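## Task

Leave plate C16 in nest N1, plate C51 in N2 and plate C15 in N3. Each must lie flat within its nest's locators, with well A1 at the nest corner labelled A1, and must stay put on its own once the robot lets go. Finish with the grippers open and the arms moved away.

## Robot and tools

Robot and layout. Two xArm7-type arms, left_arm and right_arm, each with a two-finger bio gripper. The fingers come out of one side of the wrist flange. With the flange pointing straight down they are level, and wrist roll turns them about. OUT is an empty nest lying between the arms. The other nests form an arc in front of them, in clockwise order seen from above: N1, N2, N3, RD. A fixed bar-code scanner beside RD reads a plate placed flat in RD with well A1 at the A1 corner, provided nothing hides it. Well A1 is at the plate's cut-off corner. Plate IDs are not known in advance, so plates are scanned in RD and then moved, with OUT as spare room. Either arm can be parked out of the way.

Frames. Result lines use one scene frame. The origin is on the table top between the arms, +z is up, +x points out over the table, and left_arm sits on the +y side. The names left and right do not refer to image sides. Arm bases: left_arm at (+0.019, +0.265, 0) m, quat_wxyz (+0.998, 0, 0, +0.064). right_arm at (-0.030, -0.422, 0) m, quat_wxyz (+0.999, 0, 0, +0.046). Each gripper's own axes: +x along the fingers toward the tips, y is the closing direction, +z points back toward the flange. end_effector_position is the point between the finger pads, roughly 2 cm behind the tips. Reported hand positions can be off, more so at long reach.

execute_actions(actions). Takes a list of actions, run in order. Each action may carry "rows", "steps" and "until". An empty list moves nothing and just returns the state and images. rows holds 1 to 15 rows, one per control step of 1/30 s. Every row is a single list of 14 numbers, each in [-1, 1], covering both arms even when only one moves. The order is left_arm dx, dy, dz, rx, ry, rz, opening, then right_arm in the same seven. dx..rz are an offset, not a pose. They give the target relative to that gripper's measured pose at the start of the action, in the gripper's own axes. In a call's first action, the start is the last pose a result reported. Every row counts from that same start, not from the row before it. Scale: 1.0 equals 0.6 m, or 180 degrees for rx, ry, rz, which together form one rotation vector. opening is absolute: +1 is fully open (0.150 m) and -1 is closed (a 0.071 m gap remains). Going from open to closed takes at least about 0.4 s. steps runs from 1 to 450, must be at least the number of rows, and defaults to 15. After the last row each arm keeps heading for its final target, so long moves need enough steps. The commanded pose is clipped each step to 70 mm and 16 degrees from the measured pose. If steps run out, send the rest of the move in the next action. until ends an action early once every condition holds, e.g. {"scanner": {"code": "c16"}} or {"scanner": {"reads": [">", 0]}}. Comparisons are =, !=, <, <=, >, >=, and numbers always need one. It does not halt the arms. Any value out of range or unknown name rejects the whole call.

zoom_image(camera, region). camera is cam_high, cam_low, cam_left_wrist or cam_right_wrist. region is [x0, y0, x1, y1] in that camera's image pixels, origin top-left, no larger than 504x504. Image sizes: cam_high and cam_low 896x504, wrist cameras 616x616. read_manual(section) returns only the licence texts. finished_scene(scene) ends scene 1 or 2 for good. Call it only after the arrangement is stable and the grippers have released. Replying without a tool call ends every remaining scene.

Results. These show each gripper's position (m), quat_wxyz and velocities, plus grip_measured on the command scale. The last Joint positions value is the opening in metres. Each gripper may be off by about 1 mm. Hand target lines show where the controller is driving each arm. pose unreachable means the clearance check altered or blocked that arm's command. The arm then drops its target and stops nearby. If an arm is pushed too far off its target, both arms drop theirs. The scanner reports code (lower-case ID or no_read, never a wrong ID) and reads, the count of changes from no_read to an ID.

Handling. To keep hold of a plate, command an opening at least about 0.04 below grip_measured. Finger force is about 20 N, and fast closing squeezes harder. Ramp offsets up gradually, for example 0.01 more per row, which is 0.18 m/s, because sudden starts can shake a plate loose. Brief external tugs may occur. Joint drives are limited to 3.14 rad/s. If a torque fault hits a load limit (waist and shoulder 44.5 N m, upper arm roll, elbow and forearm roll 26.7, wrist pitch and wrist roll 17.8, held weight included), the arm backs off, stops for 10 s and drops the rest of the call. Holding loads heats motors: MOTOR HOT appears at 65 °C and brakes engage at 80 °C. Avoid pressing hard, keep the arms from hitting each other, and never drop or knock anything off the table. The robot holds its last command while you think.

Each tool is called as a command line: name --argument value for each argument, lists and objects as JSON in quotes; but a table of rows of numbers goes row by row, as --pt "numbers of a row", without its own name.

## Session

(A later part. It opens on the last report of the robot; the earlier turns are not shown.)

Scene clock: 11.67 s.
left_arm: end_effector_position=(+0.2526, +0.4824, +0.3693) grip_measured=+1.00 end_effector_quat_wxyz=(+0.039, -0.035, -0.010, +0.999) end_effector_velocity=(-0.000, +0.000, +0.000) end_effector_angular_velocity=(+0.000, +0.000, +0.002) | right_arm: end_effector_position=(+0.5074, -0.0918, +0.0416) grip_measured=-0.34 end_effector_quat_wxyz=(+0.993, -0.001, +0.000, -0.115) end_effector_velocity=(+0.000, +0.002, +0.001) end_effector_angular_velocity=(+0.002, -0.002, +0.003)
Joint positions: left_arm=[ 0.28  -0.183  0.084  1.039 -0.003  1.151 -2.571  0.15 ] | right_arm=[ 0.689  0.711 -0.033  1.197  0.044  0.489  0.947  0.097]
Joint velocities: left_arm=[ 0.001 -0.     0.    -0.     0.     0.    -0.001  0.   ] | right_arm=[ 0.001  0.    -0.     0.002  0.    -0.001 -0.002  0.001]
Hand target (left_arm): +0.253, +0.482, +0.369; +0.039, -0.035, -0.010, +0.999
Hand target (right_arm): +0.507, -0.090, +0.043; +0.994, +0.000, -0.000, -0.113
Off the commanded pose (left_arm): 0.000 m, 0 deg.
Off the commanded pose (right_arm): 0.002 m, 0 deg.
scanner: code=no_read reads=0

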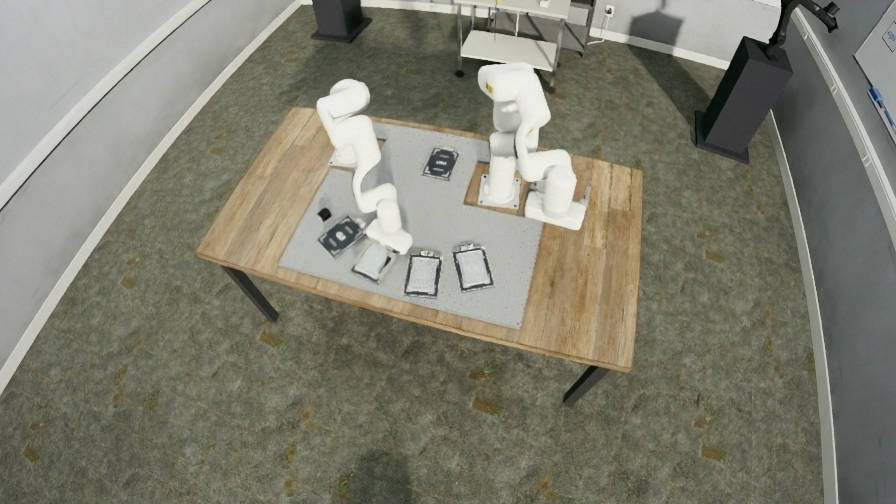

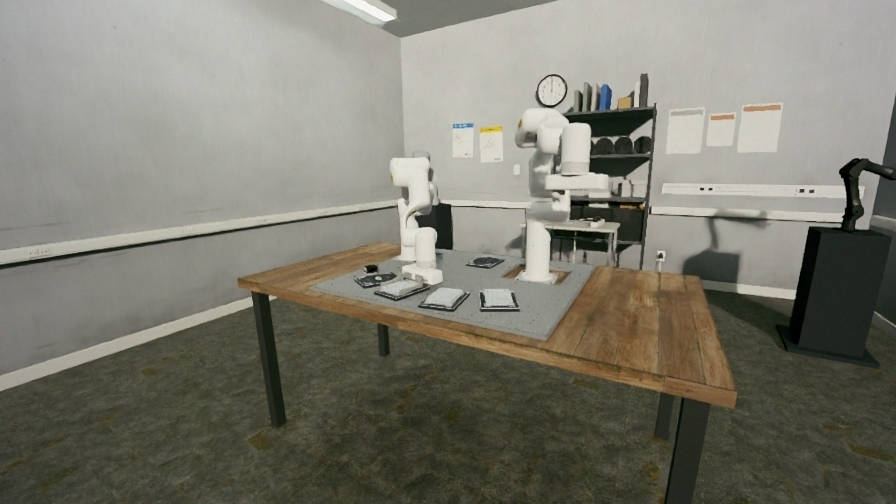

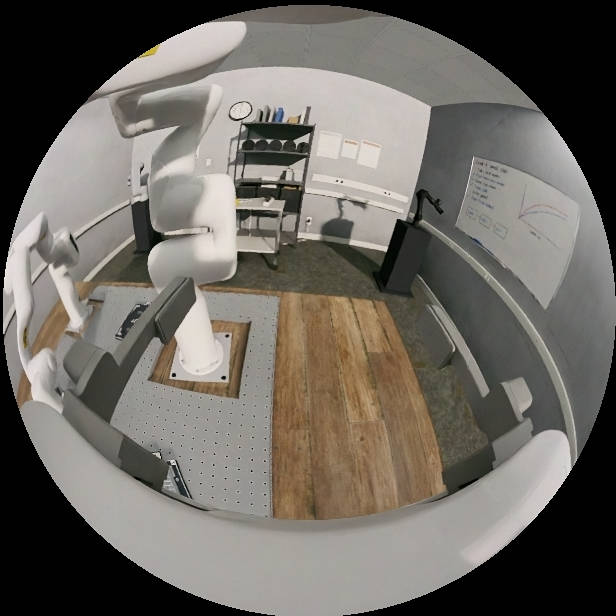

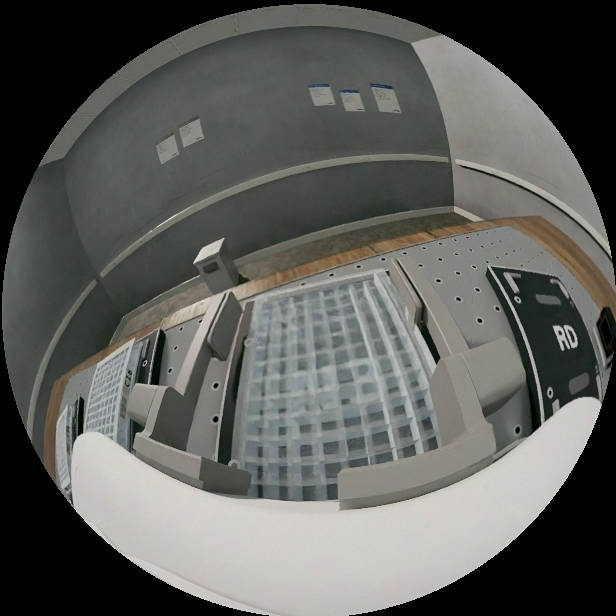

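execute_actions --actions '[{"rows": [[0,0,0,0,0,0,1, 0,-0.005,0,0,0,0,-0.1],[0,0,0,0,0,0,1, 0,-0.010,0,0,0,0,-0.1],[0,0,0,0,0,0,1, -0.02,-0.012,0,0,0,0,-0.1],[0,0,0,0,0,0,1, -0.04,-0.012,0,0,0,0,-0.1],[0,0,0,0,0,0,1, -0.06,-0.012,0,0,0,0,-0.1],[0,0,0,0,0,0,1, -0.072,-0.012,0,0,0,0,-0.1]], "steps": 30}]'

zoom_image --camera "cam_right_wrist" --region '[100, 230, 600, 520]'

zoom_image --camera "cam_low" --region '[350, 255, 470, 315]'

Scene clock: 13.17 s.
left_arm: end_effector_position=(+0.2526, +0.4824, +0.3693) grip_measured=+1.00 end_effector_quat_wxyz=(+0.039, -0.035, -0.010, +0.999) end_effector_velocity=(-0.000, +0.000, +0.000) end_effector_angular_velocity=(+0.000, -0.000, -0.000) | right_arm: end_effector_position=(+0.4637, -0.0888, +0.0417) grip_measured=-0.10 end_effector_quat_wxyz=(+0.993, -0.001, +0.000, -0.115) end_effector_velocity=(-0.000, -0.000, -0.000) end_effector_angular_velocity=(-0.000, -0.000, -0.000)
Joint positions: left_arm=[ 0.28  -0.183  0.084  1.039 -0.003  1.151 -2.571  0.15 ] | right_arm=[ 0.747  0.649 -0.027  1.073  0.037  0.427  1.014  0.107]
Joint velocities: left_arm=[ 0.    -0.    -0.     0.     0.     0.     0.001  0.   ] | right_arm=[-0.    -0.     0.    -0.001 -0.001 -0.     0.001  0.   ]
Hand target (left_arm): +0.253, +0.482, +0.369; +0.039, -0.035, -0.010, +0.999
Hand target (right_arm): +0.464, -0.089, +0.042; +0.993, -0.001, +0.000, -0.115
Off the commanded pose (left_arm): 0.000 m, 0 deg.
Off the commanded pose (right_arm): 0.000 m, 0 deg.
scanner: code=no_read reads=0

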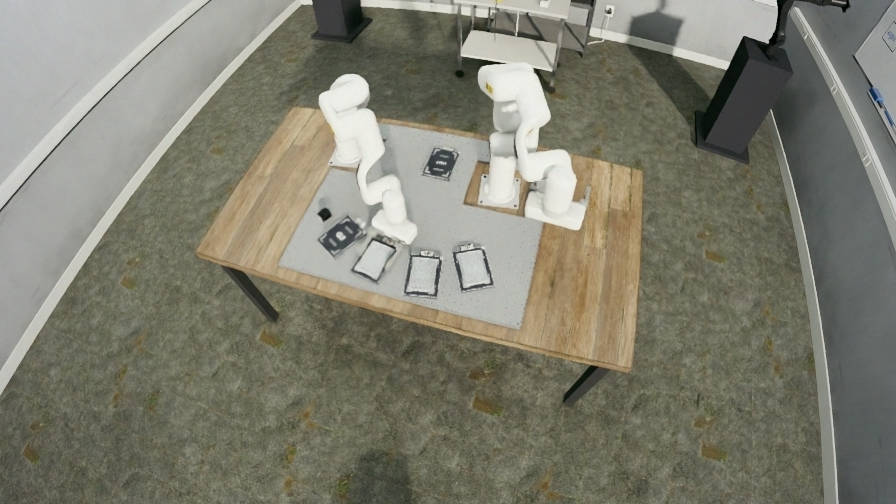

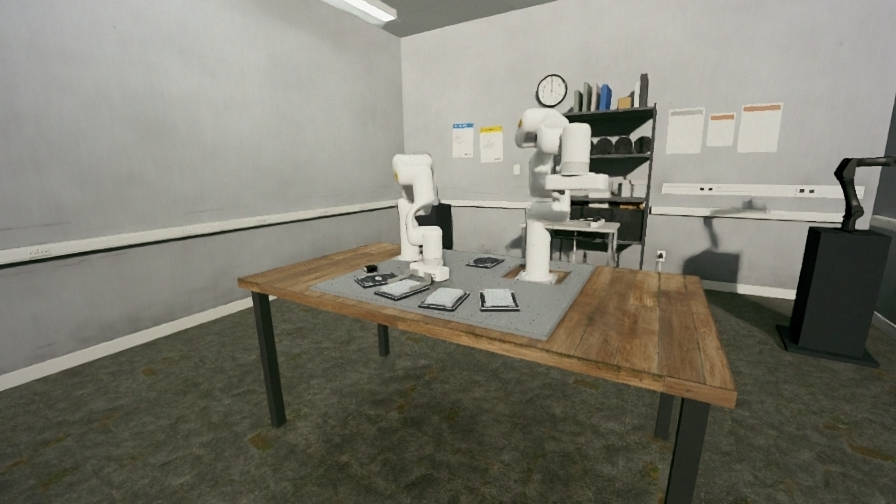

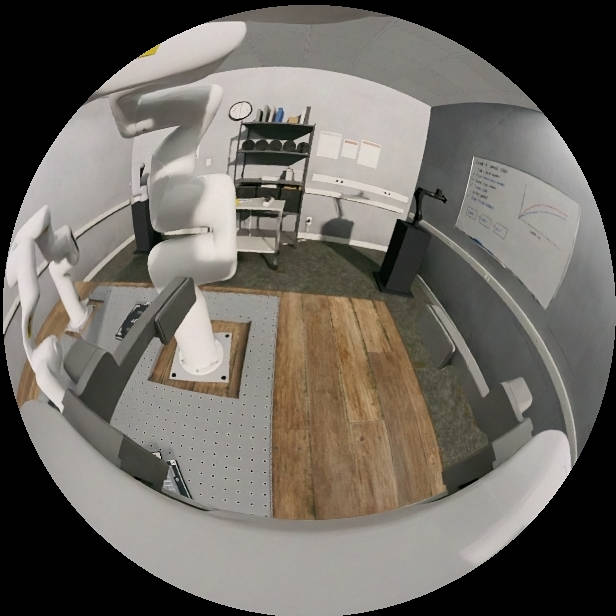

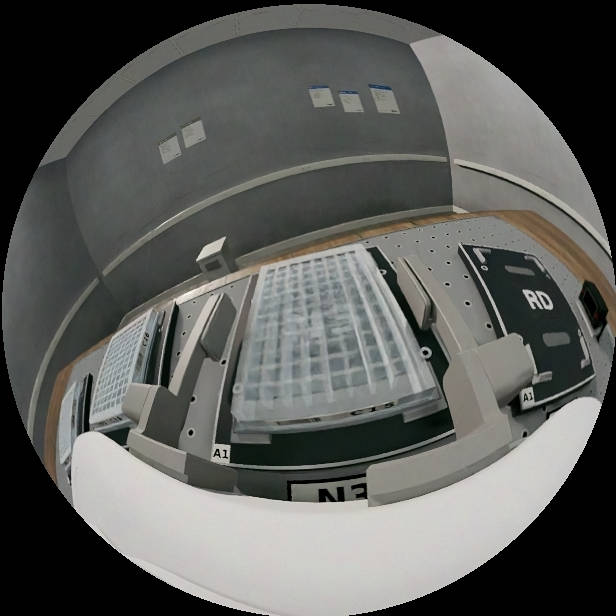

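Region (100, 230, 600, 520) of cam_right_wrist's 616x616 image, scaled by 1.008, with more detail than that image has; it fills the top 292 rows of this view, and the rest is white.

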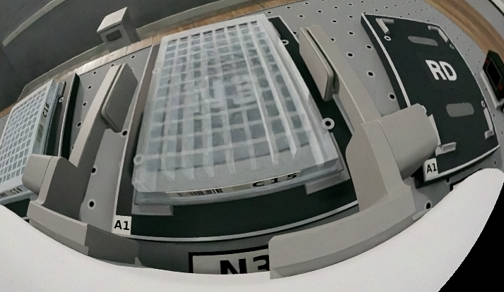

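Region (350, 255, 470, 315) of cam_low's 896x504 image, scaled by 4.200, with more detail than that image has.

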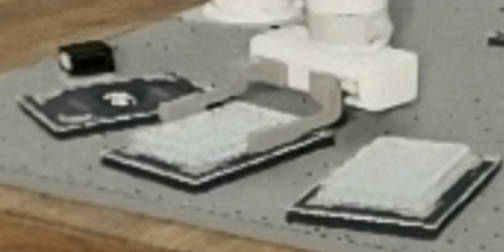

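zoom_image --camera "cam_right_wrist" --region '[210, 370, 450, 470]'

zoom_image --camera "cam_right_wrist" --region '[40, 290, 200, 480]'

Region (210, 370, 450, 470) of cam_right_wrist's 616x616 image, scaled by 2.100, with more detail than that image has; it fills the top 210 rows of this view, and the rest is white.

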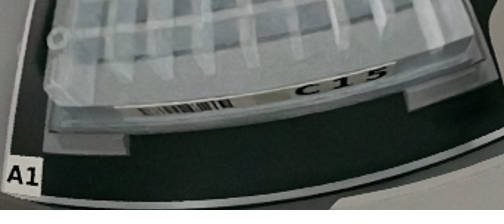

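Region (40, 290, 200, 480) of cam_right_wrist's 616x616 image, scaled by 2.653, with more detail than that image has; it fills the left 424 columns of this view, and the rest is white.

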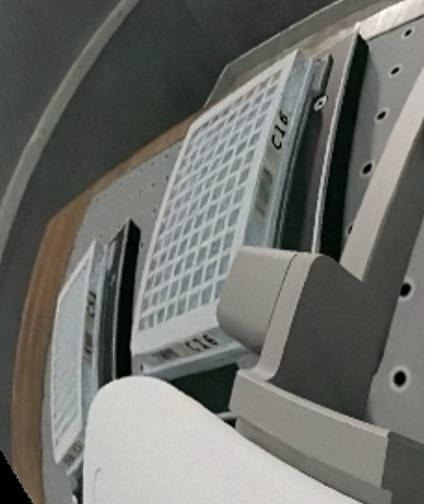

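execute_actions --actions '[{"rows": [[0,0,0,0,0,0,1, 0,0,0.025,0,0,0,-0.1],[0,0,0,0,0,0,1, 0,0,0.05,0,0,0,-0.1]], "steps": 12},{"rows": [[0,0,0,0,0,0,1, -0.012,0.06,0,0,0,0.03,-0.1],[0,0,0,0,0,0,1, -0.025,0.12,0,0,0,0.06,-0.1],[0,0,0,0,0,0,1, -0.038,0.18,0,0,0,0.09,-0.1],[0,0,0,0,0,0,1, -0.05,0.25,0,0,0,0.12,-0.1],[0,0,0,0,0,0,1, -0.0624,0.308,0,0,0,0.14,-0.1]], "steps": 40},{"rows": [[0,0,0,0,0,0,1, 0,0,-0.02,0,0,0,-0.1],[0,0,0,0,0,0,1, 0,0,-0.035,0,0,0,-0.1]], "steps": 15}]'

zoom_image --camera "cam_right_wrist" --region '[100, 230, 600, 520]'

Scene clock: 17.27 s.
left_arm: end_effector_position=(+0.2526, +0.4824, +0.3693) grip_measured=+1.00 end_effector_quat_wxyz=(+0.039, -0.035, -0.010, +0.999) end_effector_velocity=(-0.000, +0.000, +0.000) end_effector_angular_velocity=(+0.000, +0.000, -0.000) | right_arm: end_effector_position=(+0.4692, +0.0994, +0.0492) grip_measured=-0.10 end_effector_quat_wxyz=(+0.995, -0.001, +0.002, +0.105) end_effector_velocity=(-0.004, -0.005, -0.013) end_effector_angular_velocity=(-0.019, +0.014, +0.001)
Joint positions: left_arm=[ 0.28  -0.183  0.084  1.039 -0.003  1.151 -2.571  0.15 ] | right_arm=[ 0.802  0.862  0.059  1.527 -0.071  0.67   0.779  0.107]
Joint velocities: left_arm=[ 0. -0.  0. -0.  0.  0.  0.  0.] | right_arm=[ 0.     0.011 -0.    -0.01   0.     0.003  0.     0.   ]
Hand target (left_arm): +0.253, +0.482, +0.369; +0.039, -0.035, -0.010, +0.999
Hand target (right_arm): +0.469, +0.099, +0.048; +0.995, -0.001, +0.002, +0.105
Off the commanded pose (left_arm): 0.000 m, 0 deg.
Off the commanded pose (right_arm): 0.001 m, 0 deg.
scanner: code=no_read reads=0

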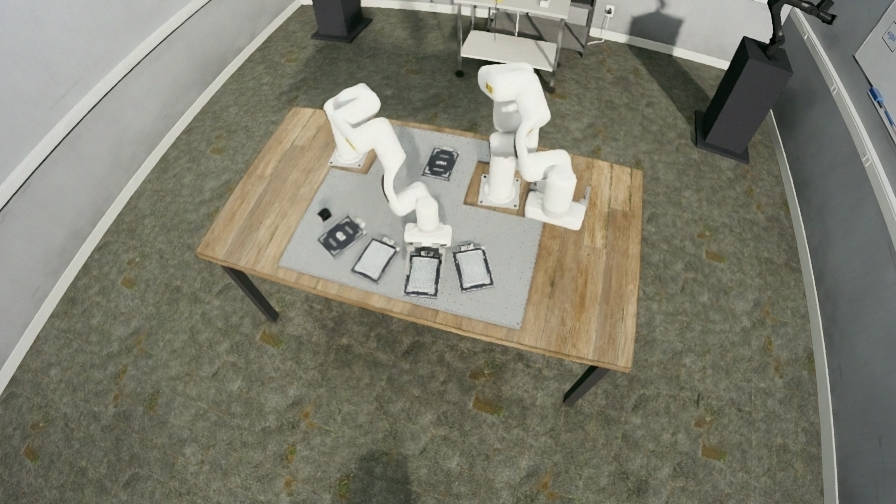

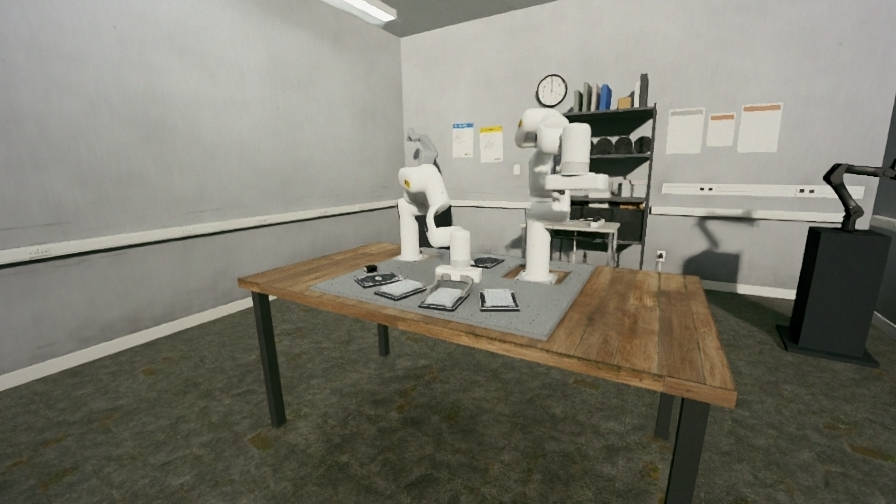

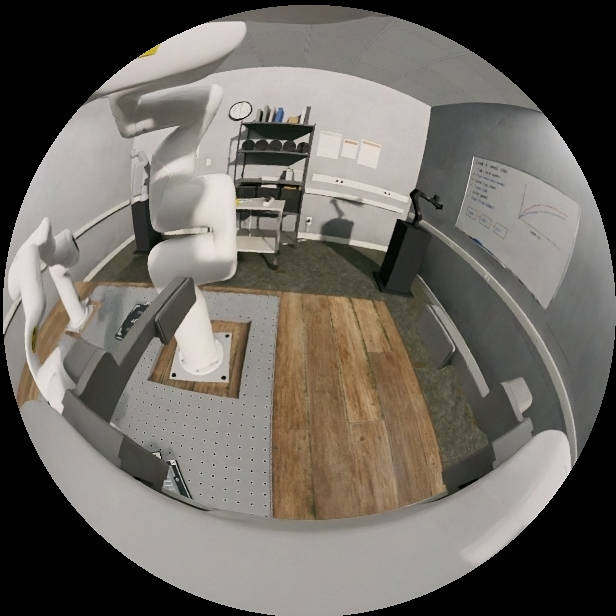

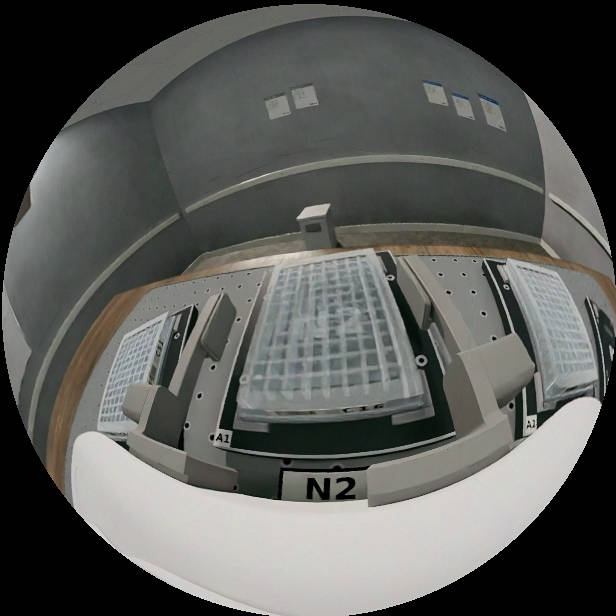

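Region (100, 230, 600, 520) of cam_right_wrist's 616x616 image, scaled by 1.008, with more detail than that image has; it fills the top 292 rows of this view, and the rest is white.

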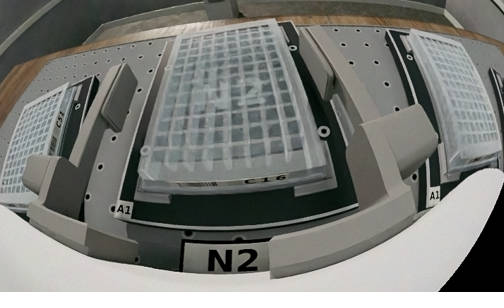

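execute_actions --actions '[{"rows": [[0,0,0,0,0,0,1, 0.02,-0.006,0,0,0,-0.01,-0.1],[0,0,0,0,0,0,1, 0.04,-0.012,0,0,0,-0.02,-0.1]], "steps": 25}]'

zoom_image --camera "cam_right_wrist" --region '[100, 230, 600, 520]'

Scene clock: 18.27 s.
left_arm: end_effector_position=(+0.2526, +0.4824, +0.3693) grip_measured=+1.00 end_effector_quat_wxyz=(+0.039, -0.035, -0.010, +0.999) end_effector_velocity=(-0.000, +0.000, +0.000) end_effector_angular_velocity=(-0.000, -0.000, +0.001) | right_arm: end_effector_position=(+0.4942, +0.0973, +0.0491) grip_measured=-0.10 end_effector_quat_wxyz=(+0.997, -0.001, +0.001, +0.073) end_effector_velocity=(+0.000, -0.001, -0.001) end_effector_angular_velocity=(-0.001, -0.000, -0.001)
Joint positions: left_arm=[ 0.28  -0.183  0.084  1.039 -0.003  1.151 -2.571  0.15 ] | right_arm=[ 0.792  0.919  0.046  1.637 -0.054  0.722  0.806  0.107]
Joint velocities: left_arm=[ 0.001 -0.    -0.     0.    -0.     0.    -0.     0.   ] | right_arm=[-0.001  0.002 -0.     0.    -0.001 -0.001  0.001  0.   ]
Hand target (left_arm): +0.253, +0.482, +0.369; +0.039, -0.035, -0.010, +0.999
Hand target (right_arm): +0.494, +0.097, +0.049; +0.997, -0.001, +0.001, +0.073
Off the commanded pose (left_arm): 0.000 m, 0 deg.
Off the commanded pose (right_arm): 0.000 m, 0 deg.
scanner: code=no_read reads=0

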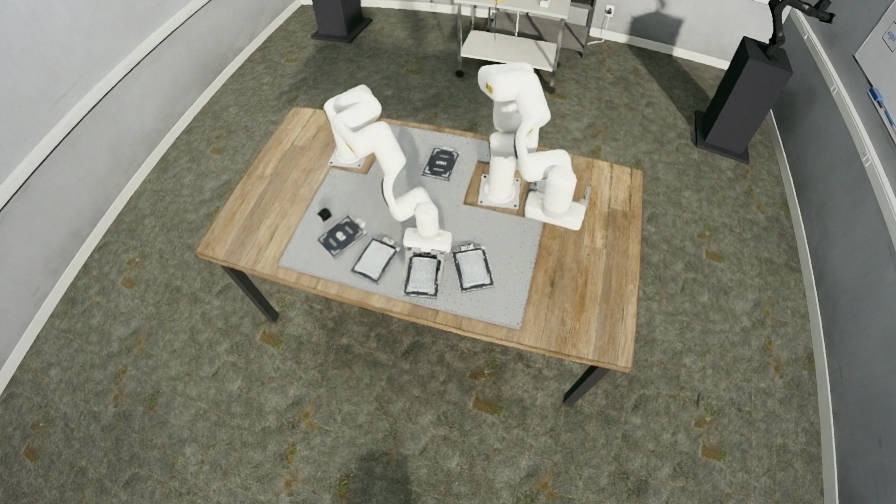

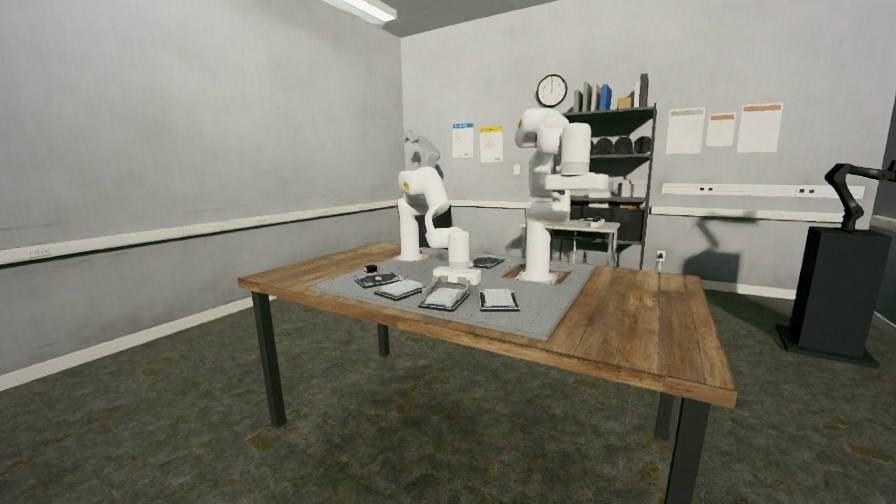

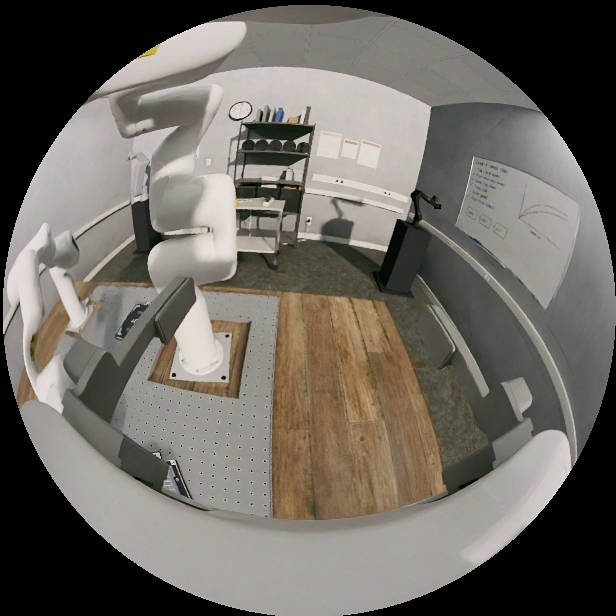

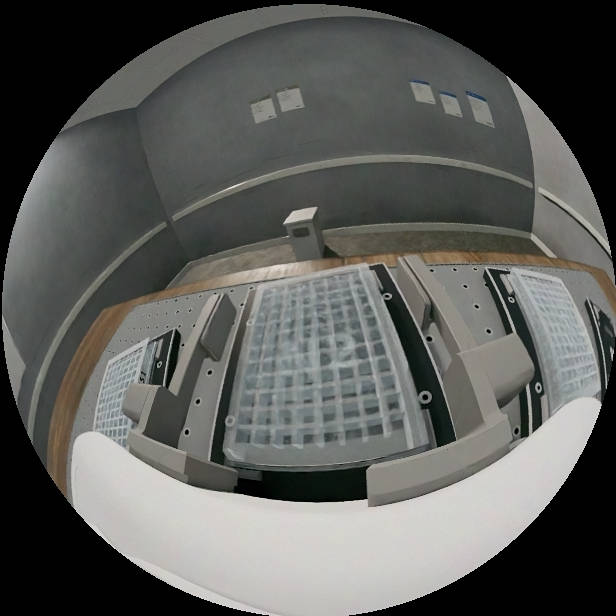

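Region (100, 230, 600, 520) of cam_right_wrist's 616x616 image, scaled by 1.008, with more detail than that image has; it fills the top 292 rows of this view, and the rest is white.

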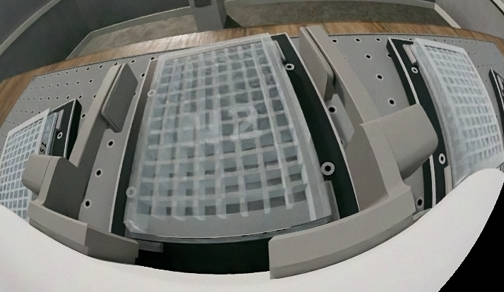

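execute_actions --actions '[{"rows": [[0,0,0,0,0,0,1, -0.012,0.002,0,0,0,0,-0.2],[0,0,0,0,0,0,1, -0.023,0.003,0,0,0,0,-0.2]], "steps": 15},{"rows": [[0,0,0,0,0,0,1, 0,0,-0.01,0,0,0,-0.2],[0,0,0,0,0,0,1, 0,0,-0.02,0,0,0,-0.2],[0,0,0,0,0,0,1, 0,0,-0.028,0,0,0,-0.2]], "steps": 20}]'

zoom_image --camera "cam_right_wrist" --region '[100, 230, 600, 520]'

zoom_image --camera "cam_low" --region '[400, 255, 520, 320]'

Scene clock: 19.63 s.
left_arm: end_effector_position=(+0.2526, +0.4824, +0.3693) grip_measured=+1.00 end_effector_quat_wxyz=(+0.039, -0.035, -0.010, +0.999) end_effector_velocity=(-0.000, +0.000, +0.000) end_effector_angular_velocity=(+0.001, +0.001, +0.001) | right_arm: end_effector_position=(+0.4814, +0.0974, +0.0346) grip_measured=-0.20 end_effector_quat_wxyz=(+0.997, +0.000, -0.000, +0.073) end_effector_velocity=(-0.000, -0.001, -0.001) end_effector_angular_velocity=(-0.002, +0.001, +0.000)
Joint positions: left_arm=[ 0.28  -0.183  0.084  1.039 -0.003  1.151 -2.571  0.15 ] | right_arm=[ 0.809  0.93   0.045  1.603 -0.058  0.673  0.827  0.102]
Joint velocities: left_arm=[ 0.001 -0.    -0.    -0.     0.001  0.001 -0.     0.   ] | right_arm=[-0.     0.001  0.    -0.001 -0.001  0.     0.    -0.   ]
Hand target (left_arm): +0.253, +0.482, +0.369; +0.039, -0.035, -0.010, +0.999
Hand target (right_arm): +0.481, +0.097, +0.032; +0.997, -0.001, +0.001, +0.073
Off the commanded pose (left_arm): 0.000 m, 0 deg.
Off the commanded pose (right_arm): 0.002 m, 0 deg.
scanner: code=no_read reads=0

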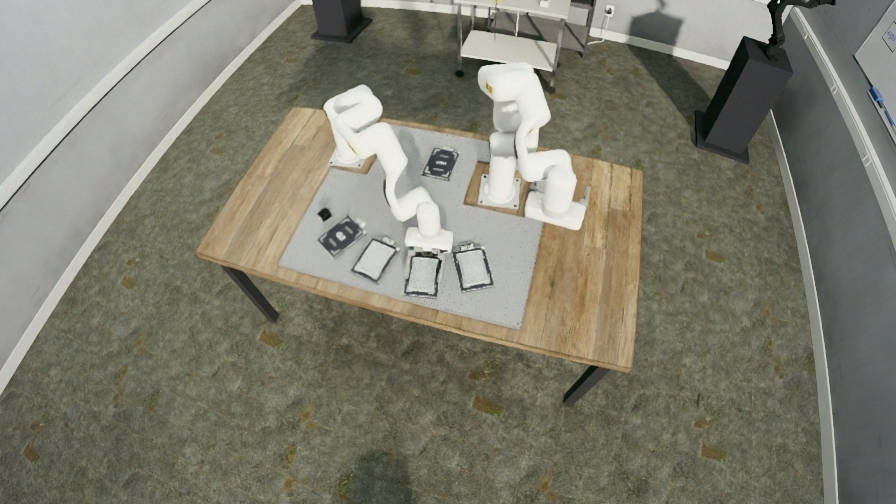

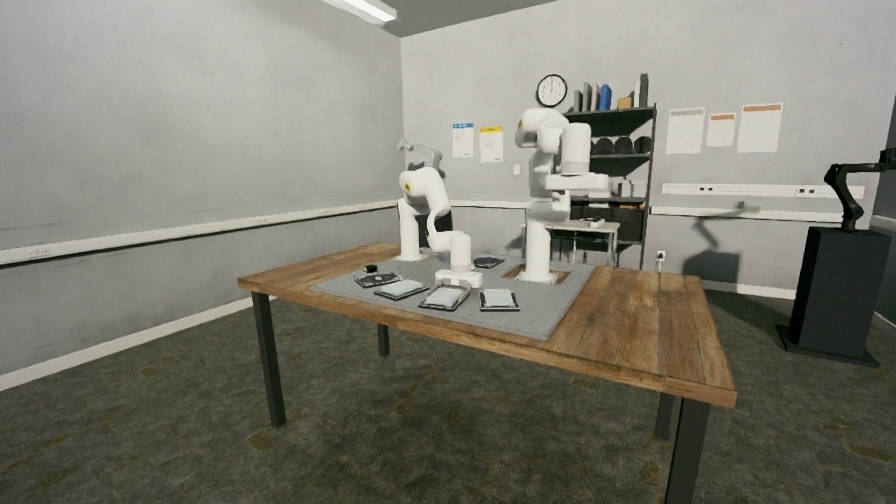

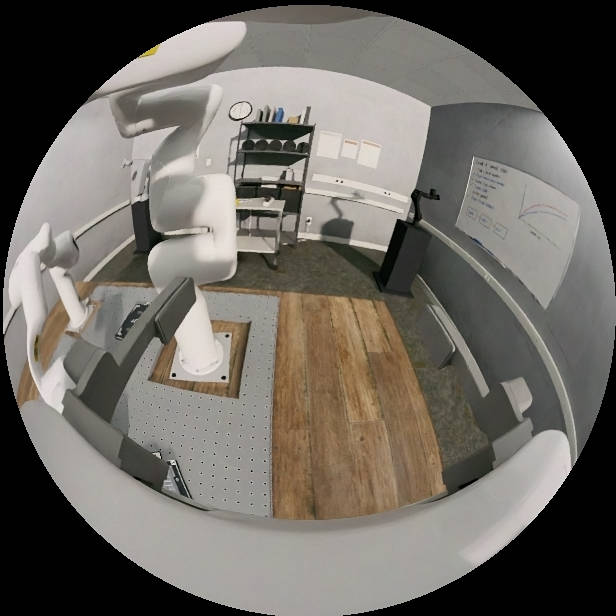

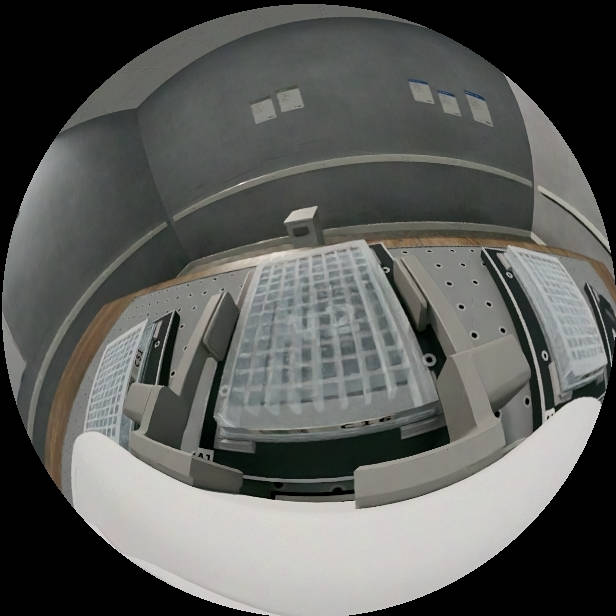

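Region (100, 230, 600, 520) of cam_right_wrist's 616x616 image, scaled by 1.008, with more detail than that image has; it fills the top 292 rows of this view, and the rest is white.

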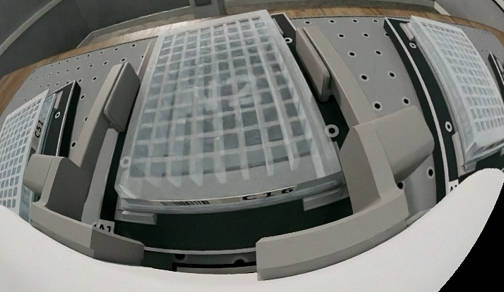

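Region (400, 255, 520, 320) of cam_low's 896x504 image, scaled by 4.200, with more detail than that image has; it fills the top 273 rows of this view, and the rest is white.

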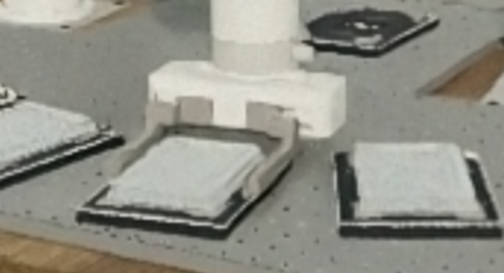

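execute_actions --actions '[{"rows": [[0,0,0,0,0,0,1, 0,0.004,0.010,0,0,0,-0.2]], "steps": 12},{"rows": [[0,0,0,0,0,0,1, 0,0,0,0,0,0,-0.3],[0,0,0,0,0,0,1, 0,0,0,0,0,0,-0.4],[0,0,0,0,0,0,1, 0,0,0,0,0,0,-0.5],[0,0,0,0,0,0,1, 0,0,0,0,0,0,-0.55],[0,0,0,0,0,0,1, 0,0,0,0,0,0,-0.6],[0,0,0,0,0,0,1, 0,0,0,0,0,0,-0.65],[0,0,0,0,0,0,1, 0,0,0,0,0,0,-0.7],[0,0,0,0,0,0,1, 0,0,0,0,0,0,-0.75],[0,0,0,0,0,0,1, 0,0,0,0,0,0,-0.8]], "steps": 25}]'

Scene clock: 21.07 s.
left_arm: end_effector_position=(+0.2526, +0.4824, +0.3693) grip_measured=+1.00 end_effector_quat_wxyz=(+0.039, -0.035, -0.010, +0.999) end_effector_velocity=(-0.000, -0.000, -0.000) end_effector_angular_velocity=(-0.000, +0.000, +0.001) | right_arm: end_effector_position=(+0.4802, +0.0971, +0.0364) grip_measured=-0.64 end_effector_quat_wxyz=(+0.997, -0.003, +0.003, +0.072) end_effector_velocity=(-0.000, +0.001, +0.000) end_effector_angular_velocity=(+0.001, -0.001, -0.002)
Joint positions: left_arm=[ 0.28  -0.183  0.084  1.039 -0.003  1.151 -2.571  0.15 ] | right_arm=[ 0.811  0.924  0.045  1.604 -0.056  0.689  0.83   0.085]
Joint velocities: left_arm=[-0.     0.     0.     0.     0.     0.    -0.001  0.   ] | right_arm=[ 0.001  0.001  0.001  0.002 -0.    -0.001  0.004  0.   ]
Hand target (left_arm): +0.253, +0.482, +0.369; +0.039, -0.035, -0.010, +0.999
Hand target (right_arm): +0.480, +0.098, +0.037; +0.997, -0.002, +0.003, +0.073
Off the commanded pose (left_arm): 0.000 m, 0 deg.
Off the commanded pose (right_arm): 0.001 m, 0 deg.
scanner: code=no_read reads=0

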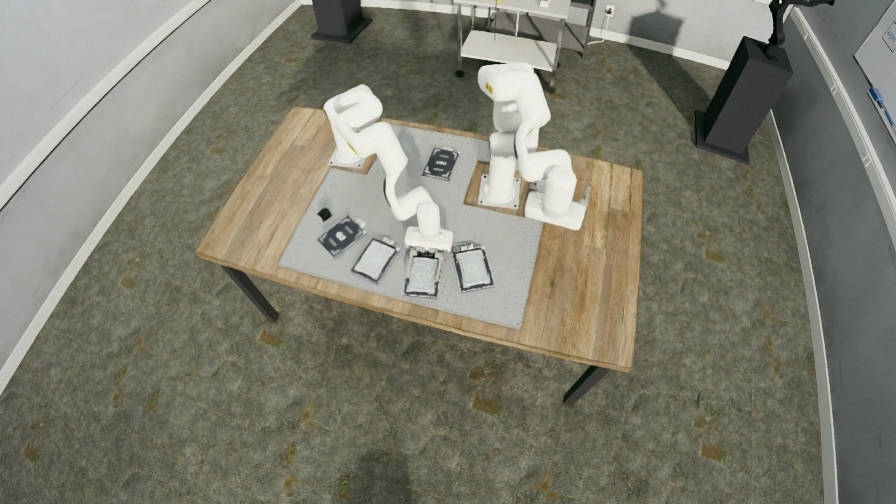

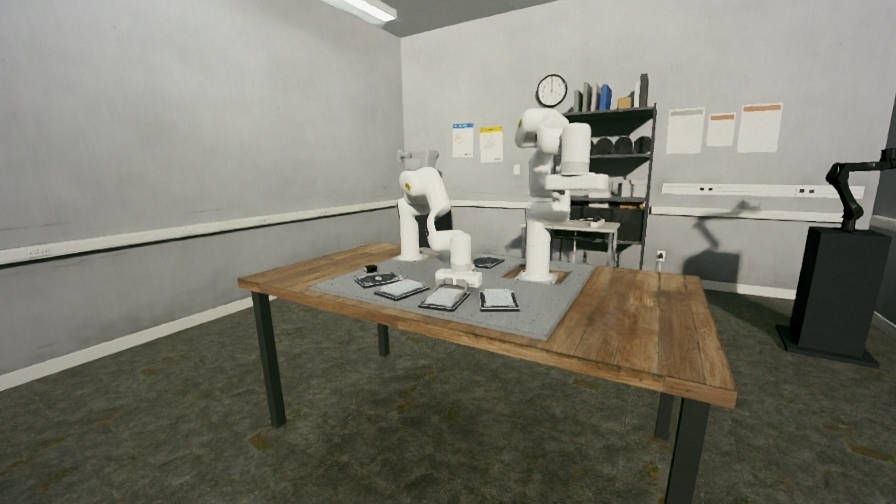

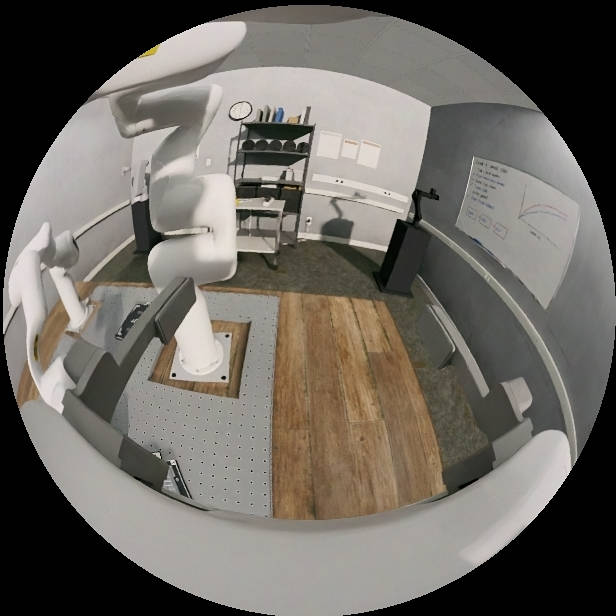

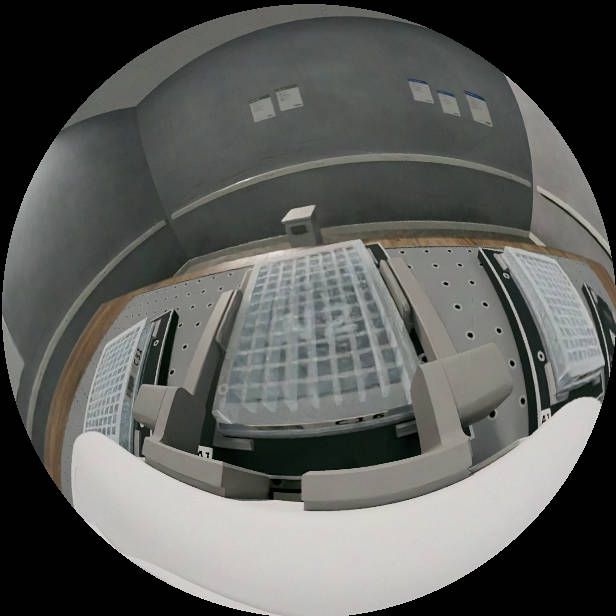

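execute_actions --actions '[{"rows": [[0,0,0,0,0,0,1, 0,0,0.005,0,0,0,-0.8],[0,0,0,0,0,0,1, 0,0,0.012,0,0,0,-0.8],[0,0,0,0,0,0,1, 0,0,0.022,0,0,0,-0.8],[0,0,0,0,0,0,1, 0,0,0.034,0,0,0,-0.8],[0,0,0,0,0,0,1, 0,0,0.048,0,0,0,-0.8],[0,0,0,0,0,0,1, 0,0,0.062,0,0,0,-0.8],[0,0,0,0,0,0,1, 0,0,0.076,0,0,0,-0.8],[0,0,0,0,0,0,1, 0,0,0.09,0,0,0,-0.8],[0,0,0,0,0,0,1, 0,0,0.1,0,0,0,-0.8],[0,0,0,0,0,0,1, 0,0,0.108,0,0,0,-0.8]], "steps": 22},{"rows": [[0,0,0,0,0,0,1, -0.003,-0.008,0,0,0,-0.006,-0.8],[0,0,0,0,0,0,1, -0.008,-0.02,0,0,0,-0.016,-0.8],[0,0,0,0,0,0,1, -0.015,-0.038,0,0,0,-0.03,-0.8],[0,0,0,0,0,0,1, -0.023,-0.058,0,0,0,-0.047,-0.8],[0,0,0,0,0,0,1, -0.031,-0.08,0,0,0,-0.064,-0.8],[0,0,0,0,0,0,1, -0.04,-0.102,0,0,0,-0.082,-0.8],[0,0,0,0,0,0,1, -0.048,-0.124,0,0,0,-0.1,-0.8],[0,0,0,0,0,0,1, -0.057,-0.146,0,0,0,-0.118,-0.8],[0,0,0,0,0,0,1, -0.066,-0.168,0,0,0,-0.136,-0.8],[0,0,0,0,0,0,1, -0.074,-0.19,0,0,0,-0.154,-0.8],[0,0,0,0,0,0,1, -0.083,-0.212,0,0,0,-0.172,-0.8],[0,0,0,0,0,0,1, -0.092,-0.234,0,0,0,-0.19,-0.8],[0,0,0,0,0,0,1, -0.1,-0.256,0,0,0,-0.208,-0.8],[0,0,0,0,0,0,1, -0.108,-0.276,0,0,0,-0.224,-0.8],[0,0,0,0,0,0,1, -0.1148,-0.2933,0,0,0,-0.2367,-0.8]], "steps": 26},{"rows": [[0,0,0,0,0,0,1, 0.008,-0.02,0,0,0,0,-0.8],[0,0,0,0,0,0,1, 0.016,-0.042,0,0,0,0,-0.8],[0,0,0,0,0,0,1, 0.025,-0.064,0,0,0,0,-0.8],[0,0,0,0,0,0,1, 0.033,-0.086,0,0,0,0,-0.8],[0,0,0,0,0,0,1, 0.042,-0.108,0,0,0,0,-0.8],[0,0,0,0,0,0,1, 0.05,-0.13,0,0,0,0,-0.8],[0,0,0,0,0,0,1, 0.059,-0.152,0,0,0,0,-0.8],[0,0,0,0,0,0,1, 0.068,-0.174,0,0,0,0,-0.8],[0,0,0,0,0,0,1, 0.076,-0.196,0,0,0,0,-0.8],[0,0,0,0,0,0,1, 0.085,-0.218,0,0,0,0,-0.8],[0,0,0,0,0,0,1, 0.093,-0.24,0,0,0,0,-0.8],[0,0,0,0,0,0,1, 0.1,-0.26,0,0,0,0,-0.8],[0,0,0,0,0,0,1, 0.107,-0.276,0,0,0,0,-0.8],[0,0,0,0,0,0,1, 0.111,-0.287,0,0,0,0,-0.8],[0,0,0,0,0,0,1, 0.1139,-0.2936,0,0,0,0,-0.8]], "steps": 30}]'

zoom_image --camera "cam_high" --region '[280, 170, 460, 300]'

Scene clock: 24.40 s.
left_arm: end_effector_position=(+0.2526, +0.4824, +0.3693) grip_measured=+1.00 end_effector_quat_wxyz=(+0.039, -0.035, -0.010, +0.999) end_effector_velocity=(+0.000, -0.000, +0.000) end_effector_angular_velocity=(+0.000, -0.000, -0.001) | right_arm: end_effector_position=(+0.3940, -0.2683, +0.1047) grip_measured=-0.64 end_effector_quat_wxyz=(+0.956, -0.005, +0.001, -0.293) end_effector_velocity=(-0.000, -0.003, -0.000) end_effector_angular_velocity=(-0.001, +0.002, -0.005)
Joint positions: left_arm=[ 0.28  -0.183  0.084  1.039 -0.003  1.151 -2.571  0.15 ] | right_arm=[ 0.731  0.21  -0.145  0.578  0.07   0.38   1.211  0.085]
Joint velocities: left_arm=[-0.001 -0.    -0.     0.     0.     0.     0.     0.   ] | right_arm=[-0.003 -0.003 -0.003 -0.005  0.001  0.    -0.001  0.   ]
Hand target (left_arm): +0.253, +0.482, +0.369; +0.039, -0.035, -0.010, +0.999
Hand target (right_arm): +0.394, -0.269, +0.105; +0.956, -0.005, +0.001, -0.294
Off the commanded pose (left_arm): 0.000 m, 0 deg.
Off the commanded pose (right_arm): 0.001 m, 0 deg.
scanner: code=no_read reads=0

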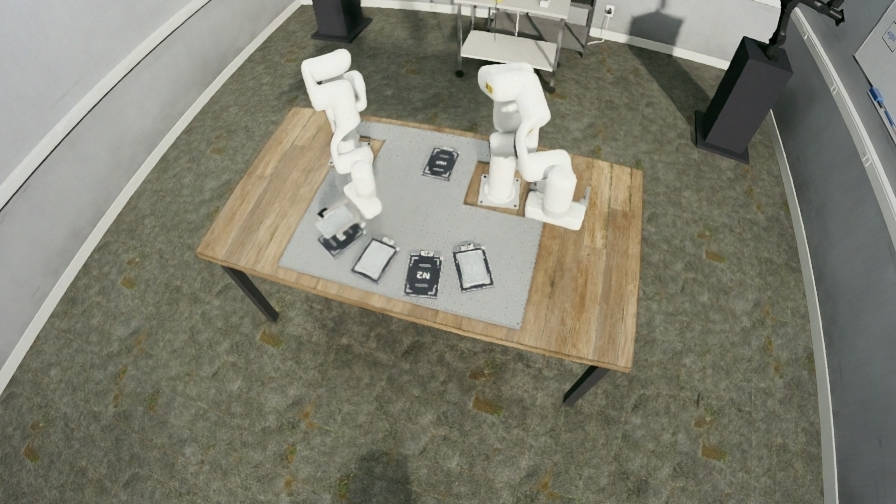

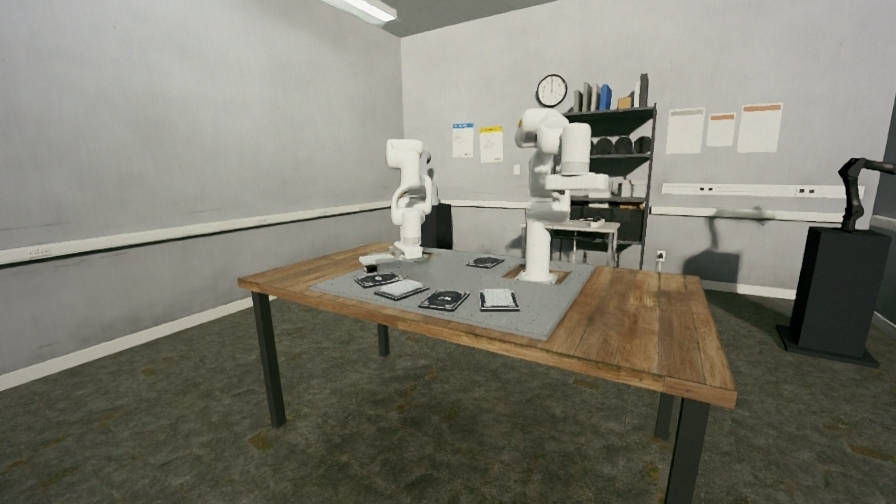

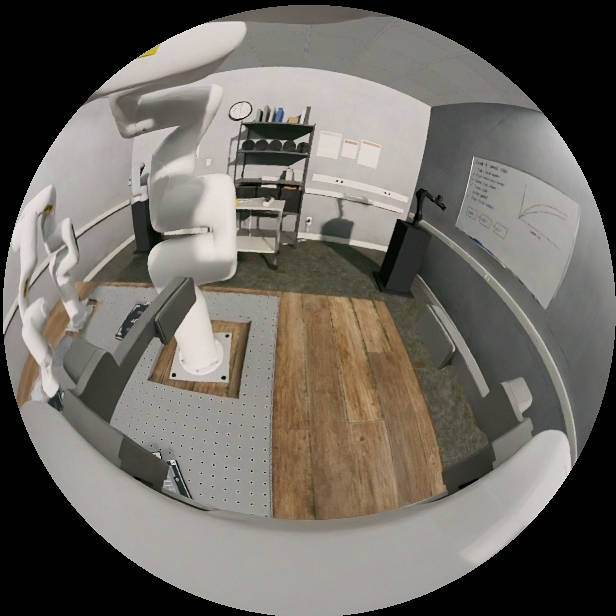

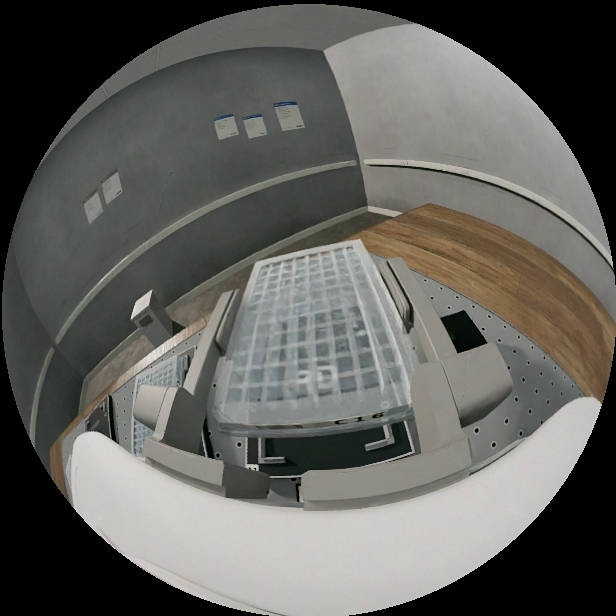

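Region (280, 170, 460, 300) of cam_high's 896x504 image, scaled by 2.800, with more detail than that image has.

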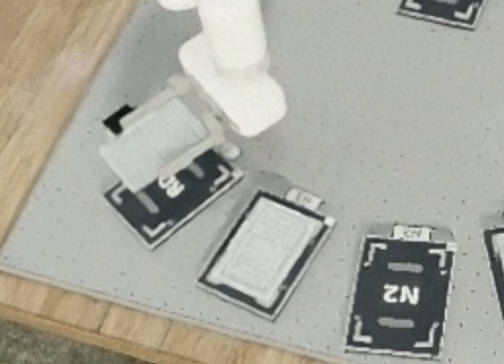

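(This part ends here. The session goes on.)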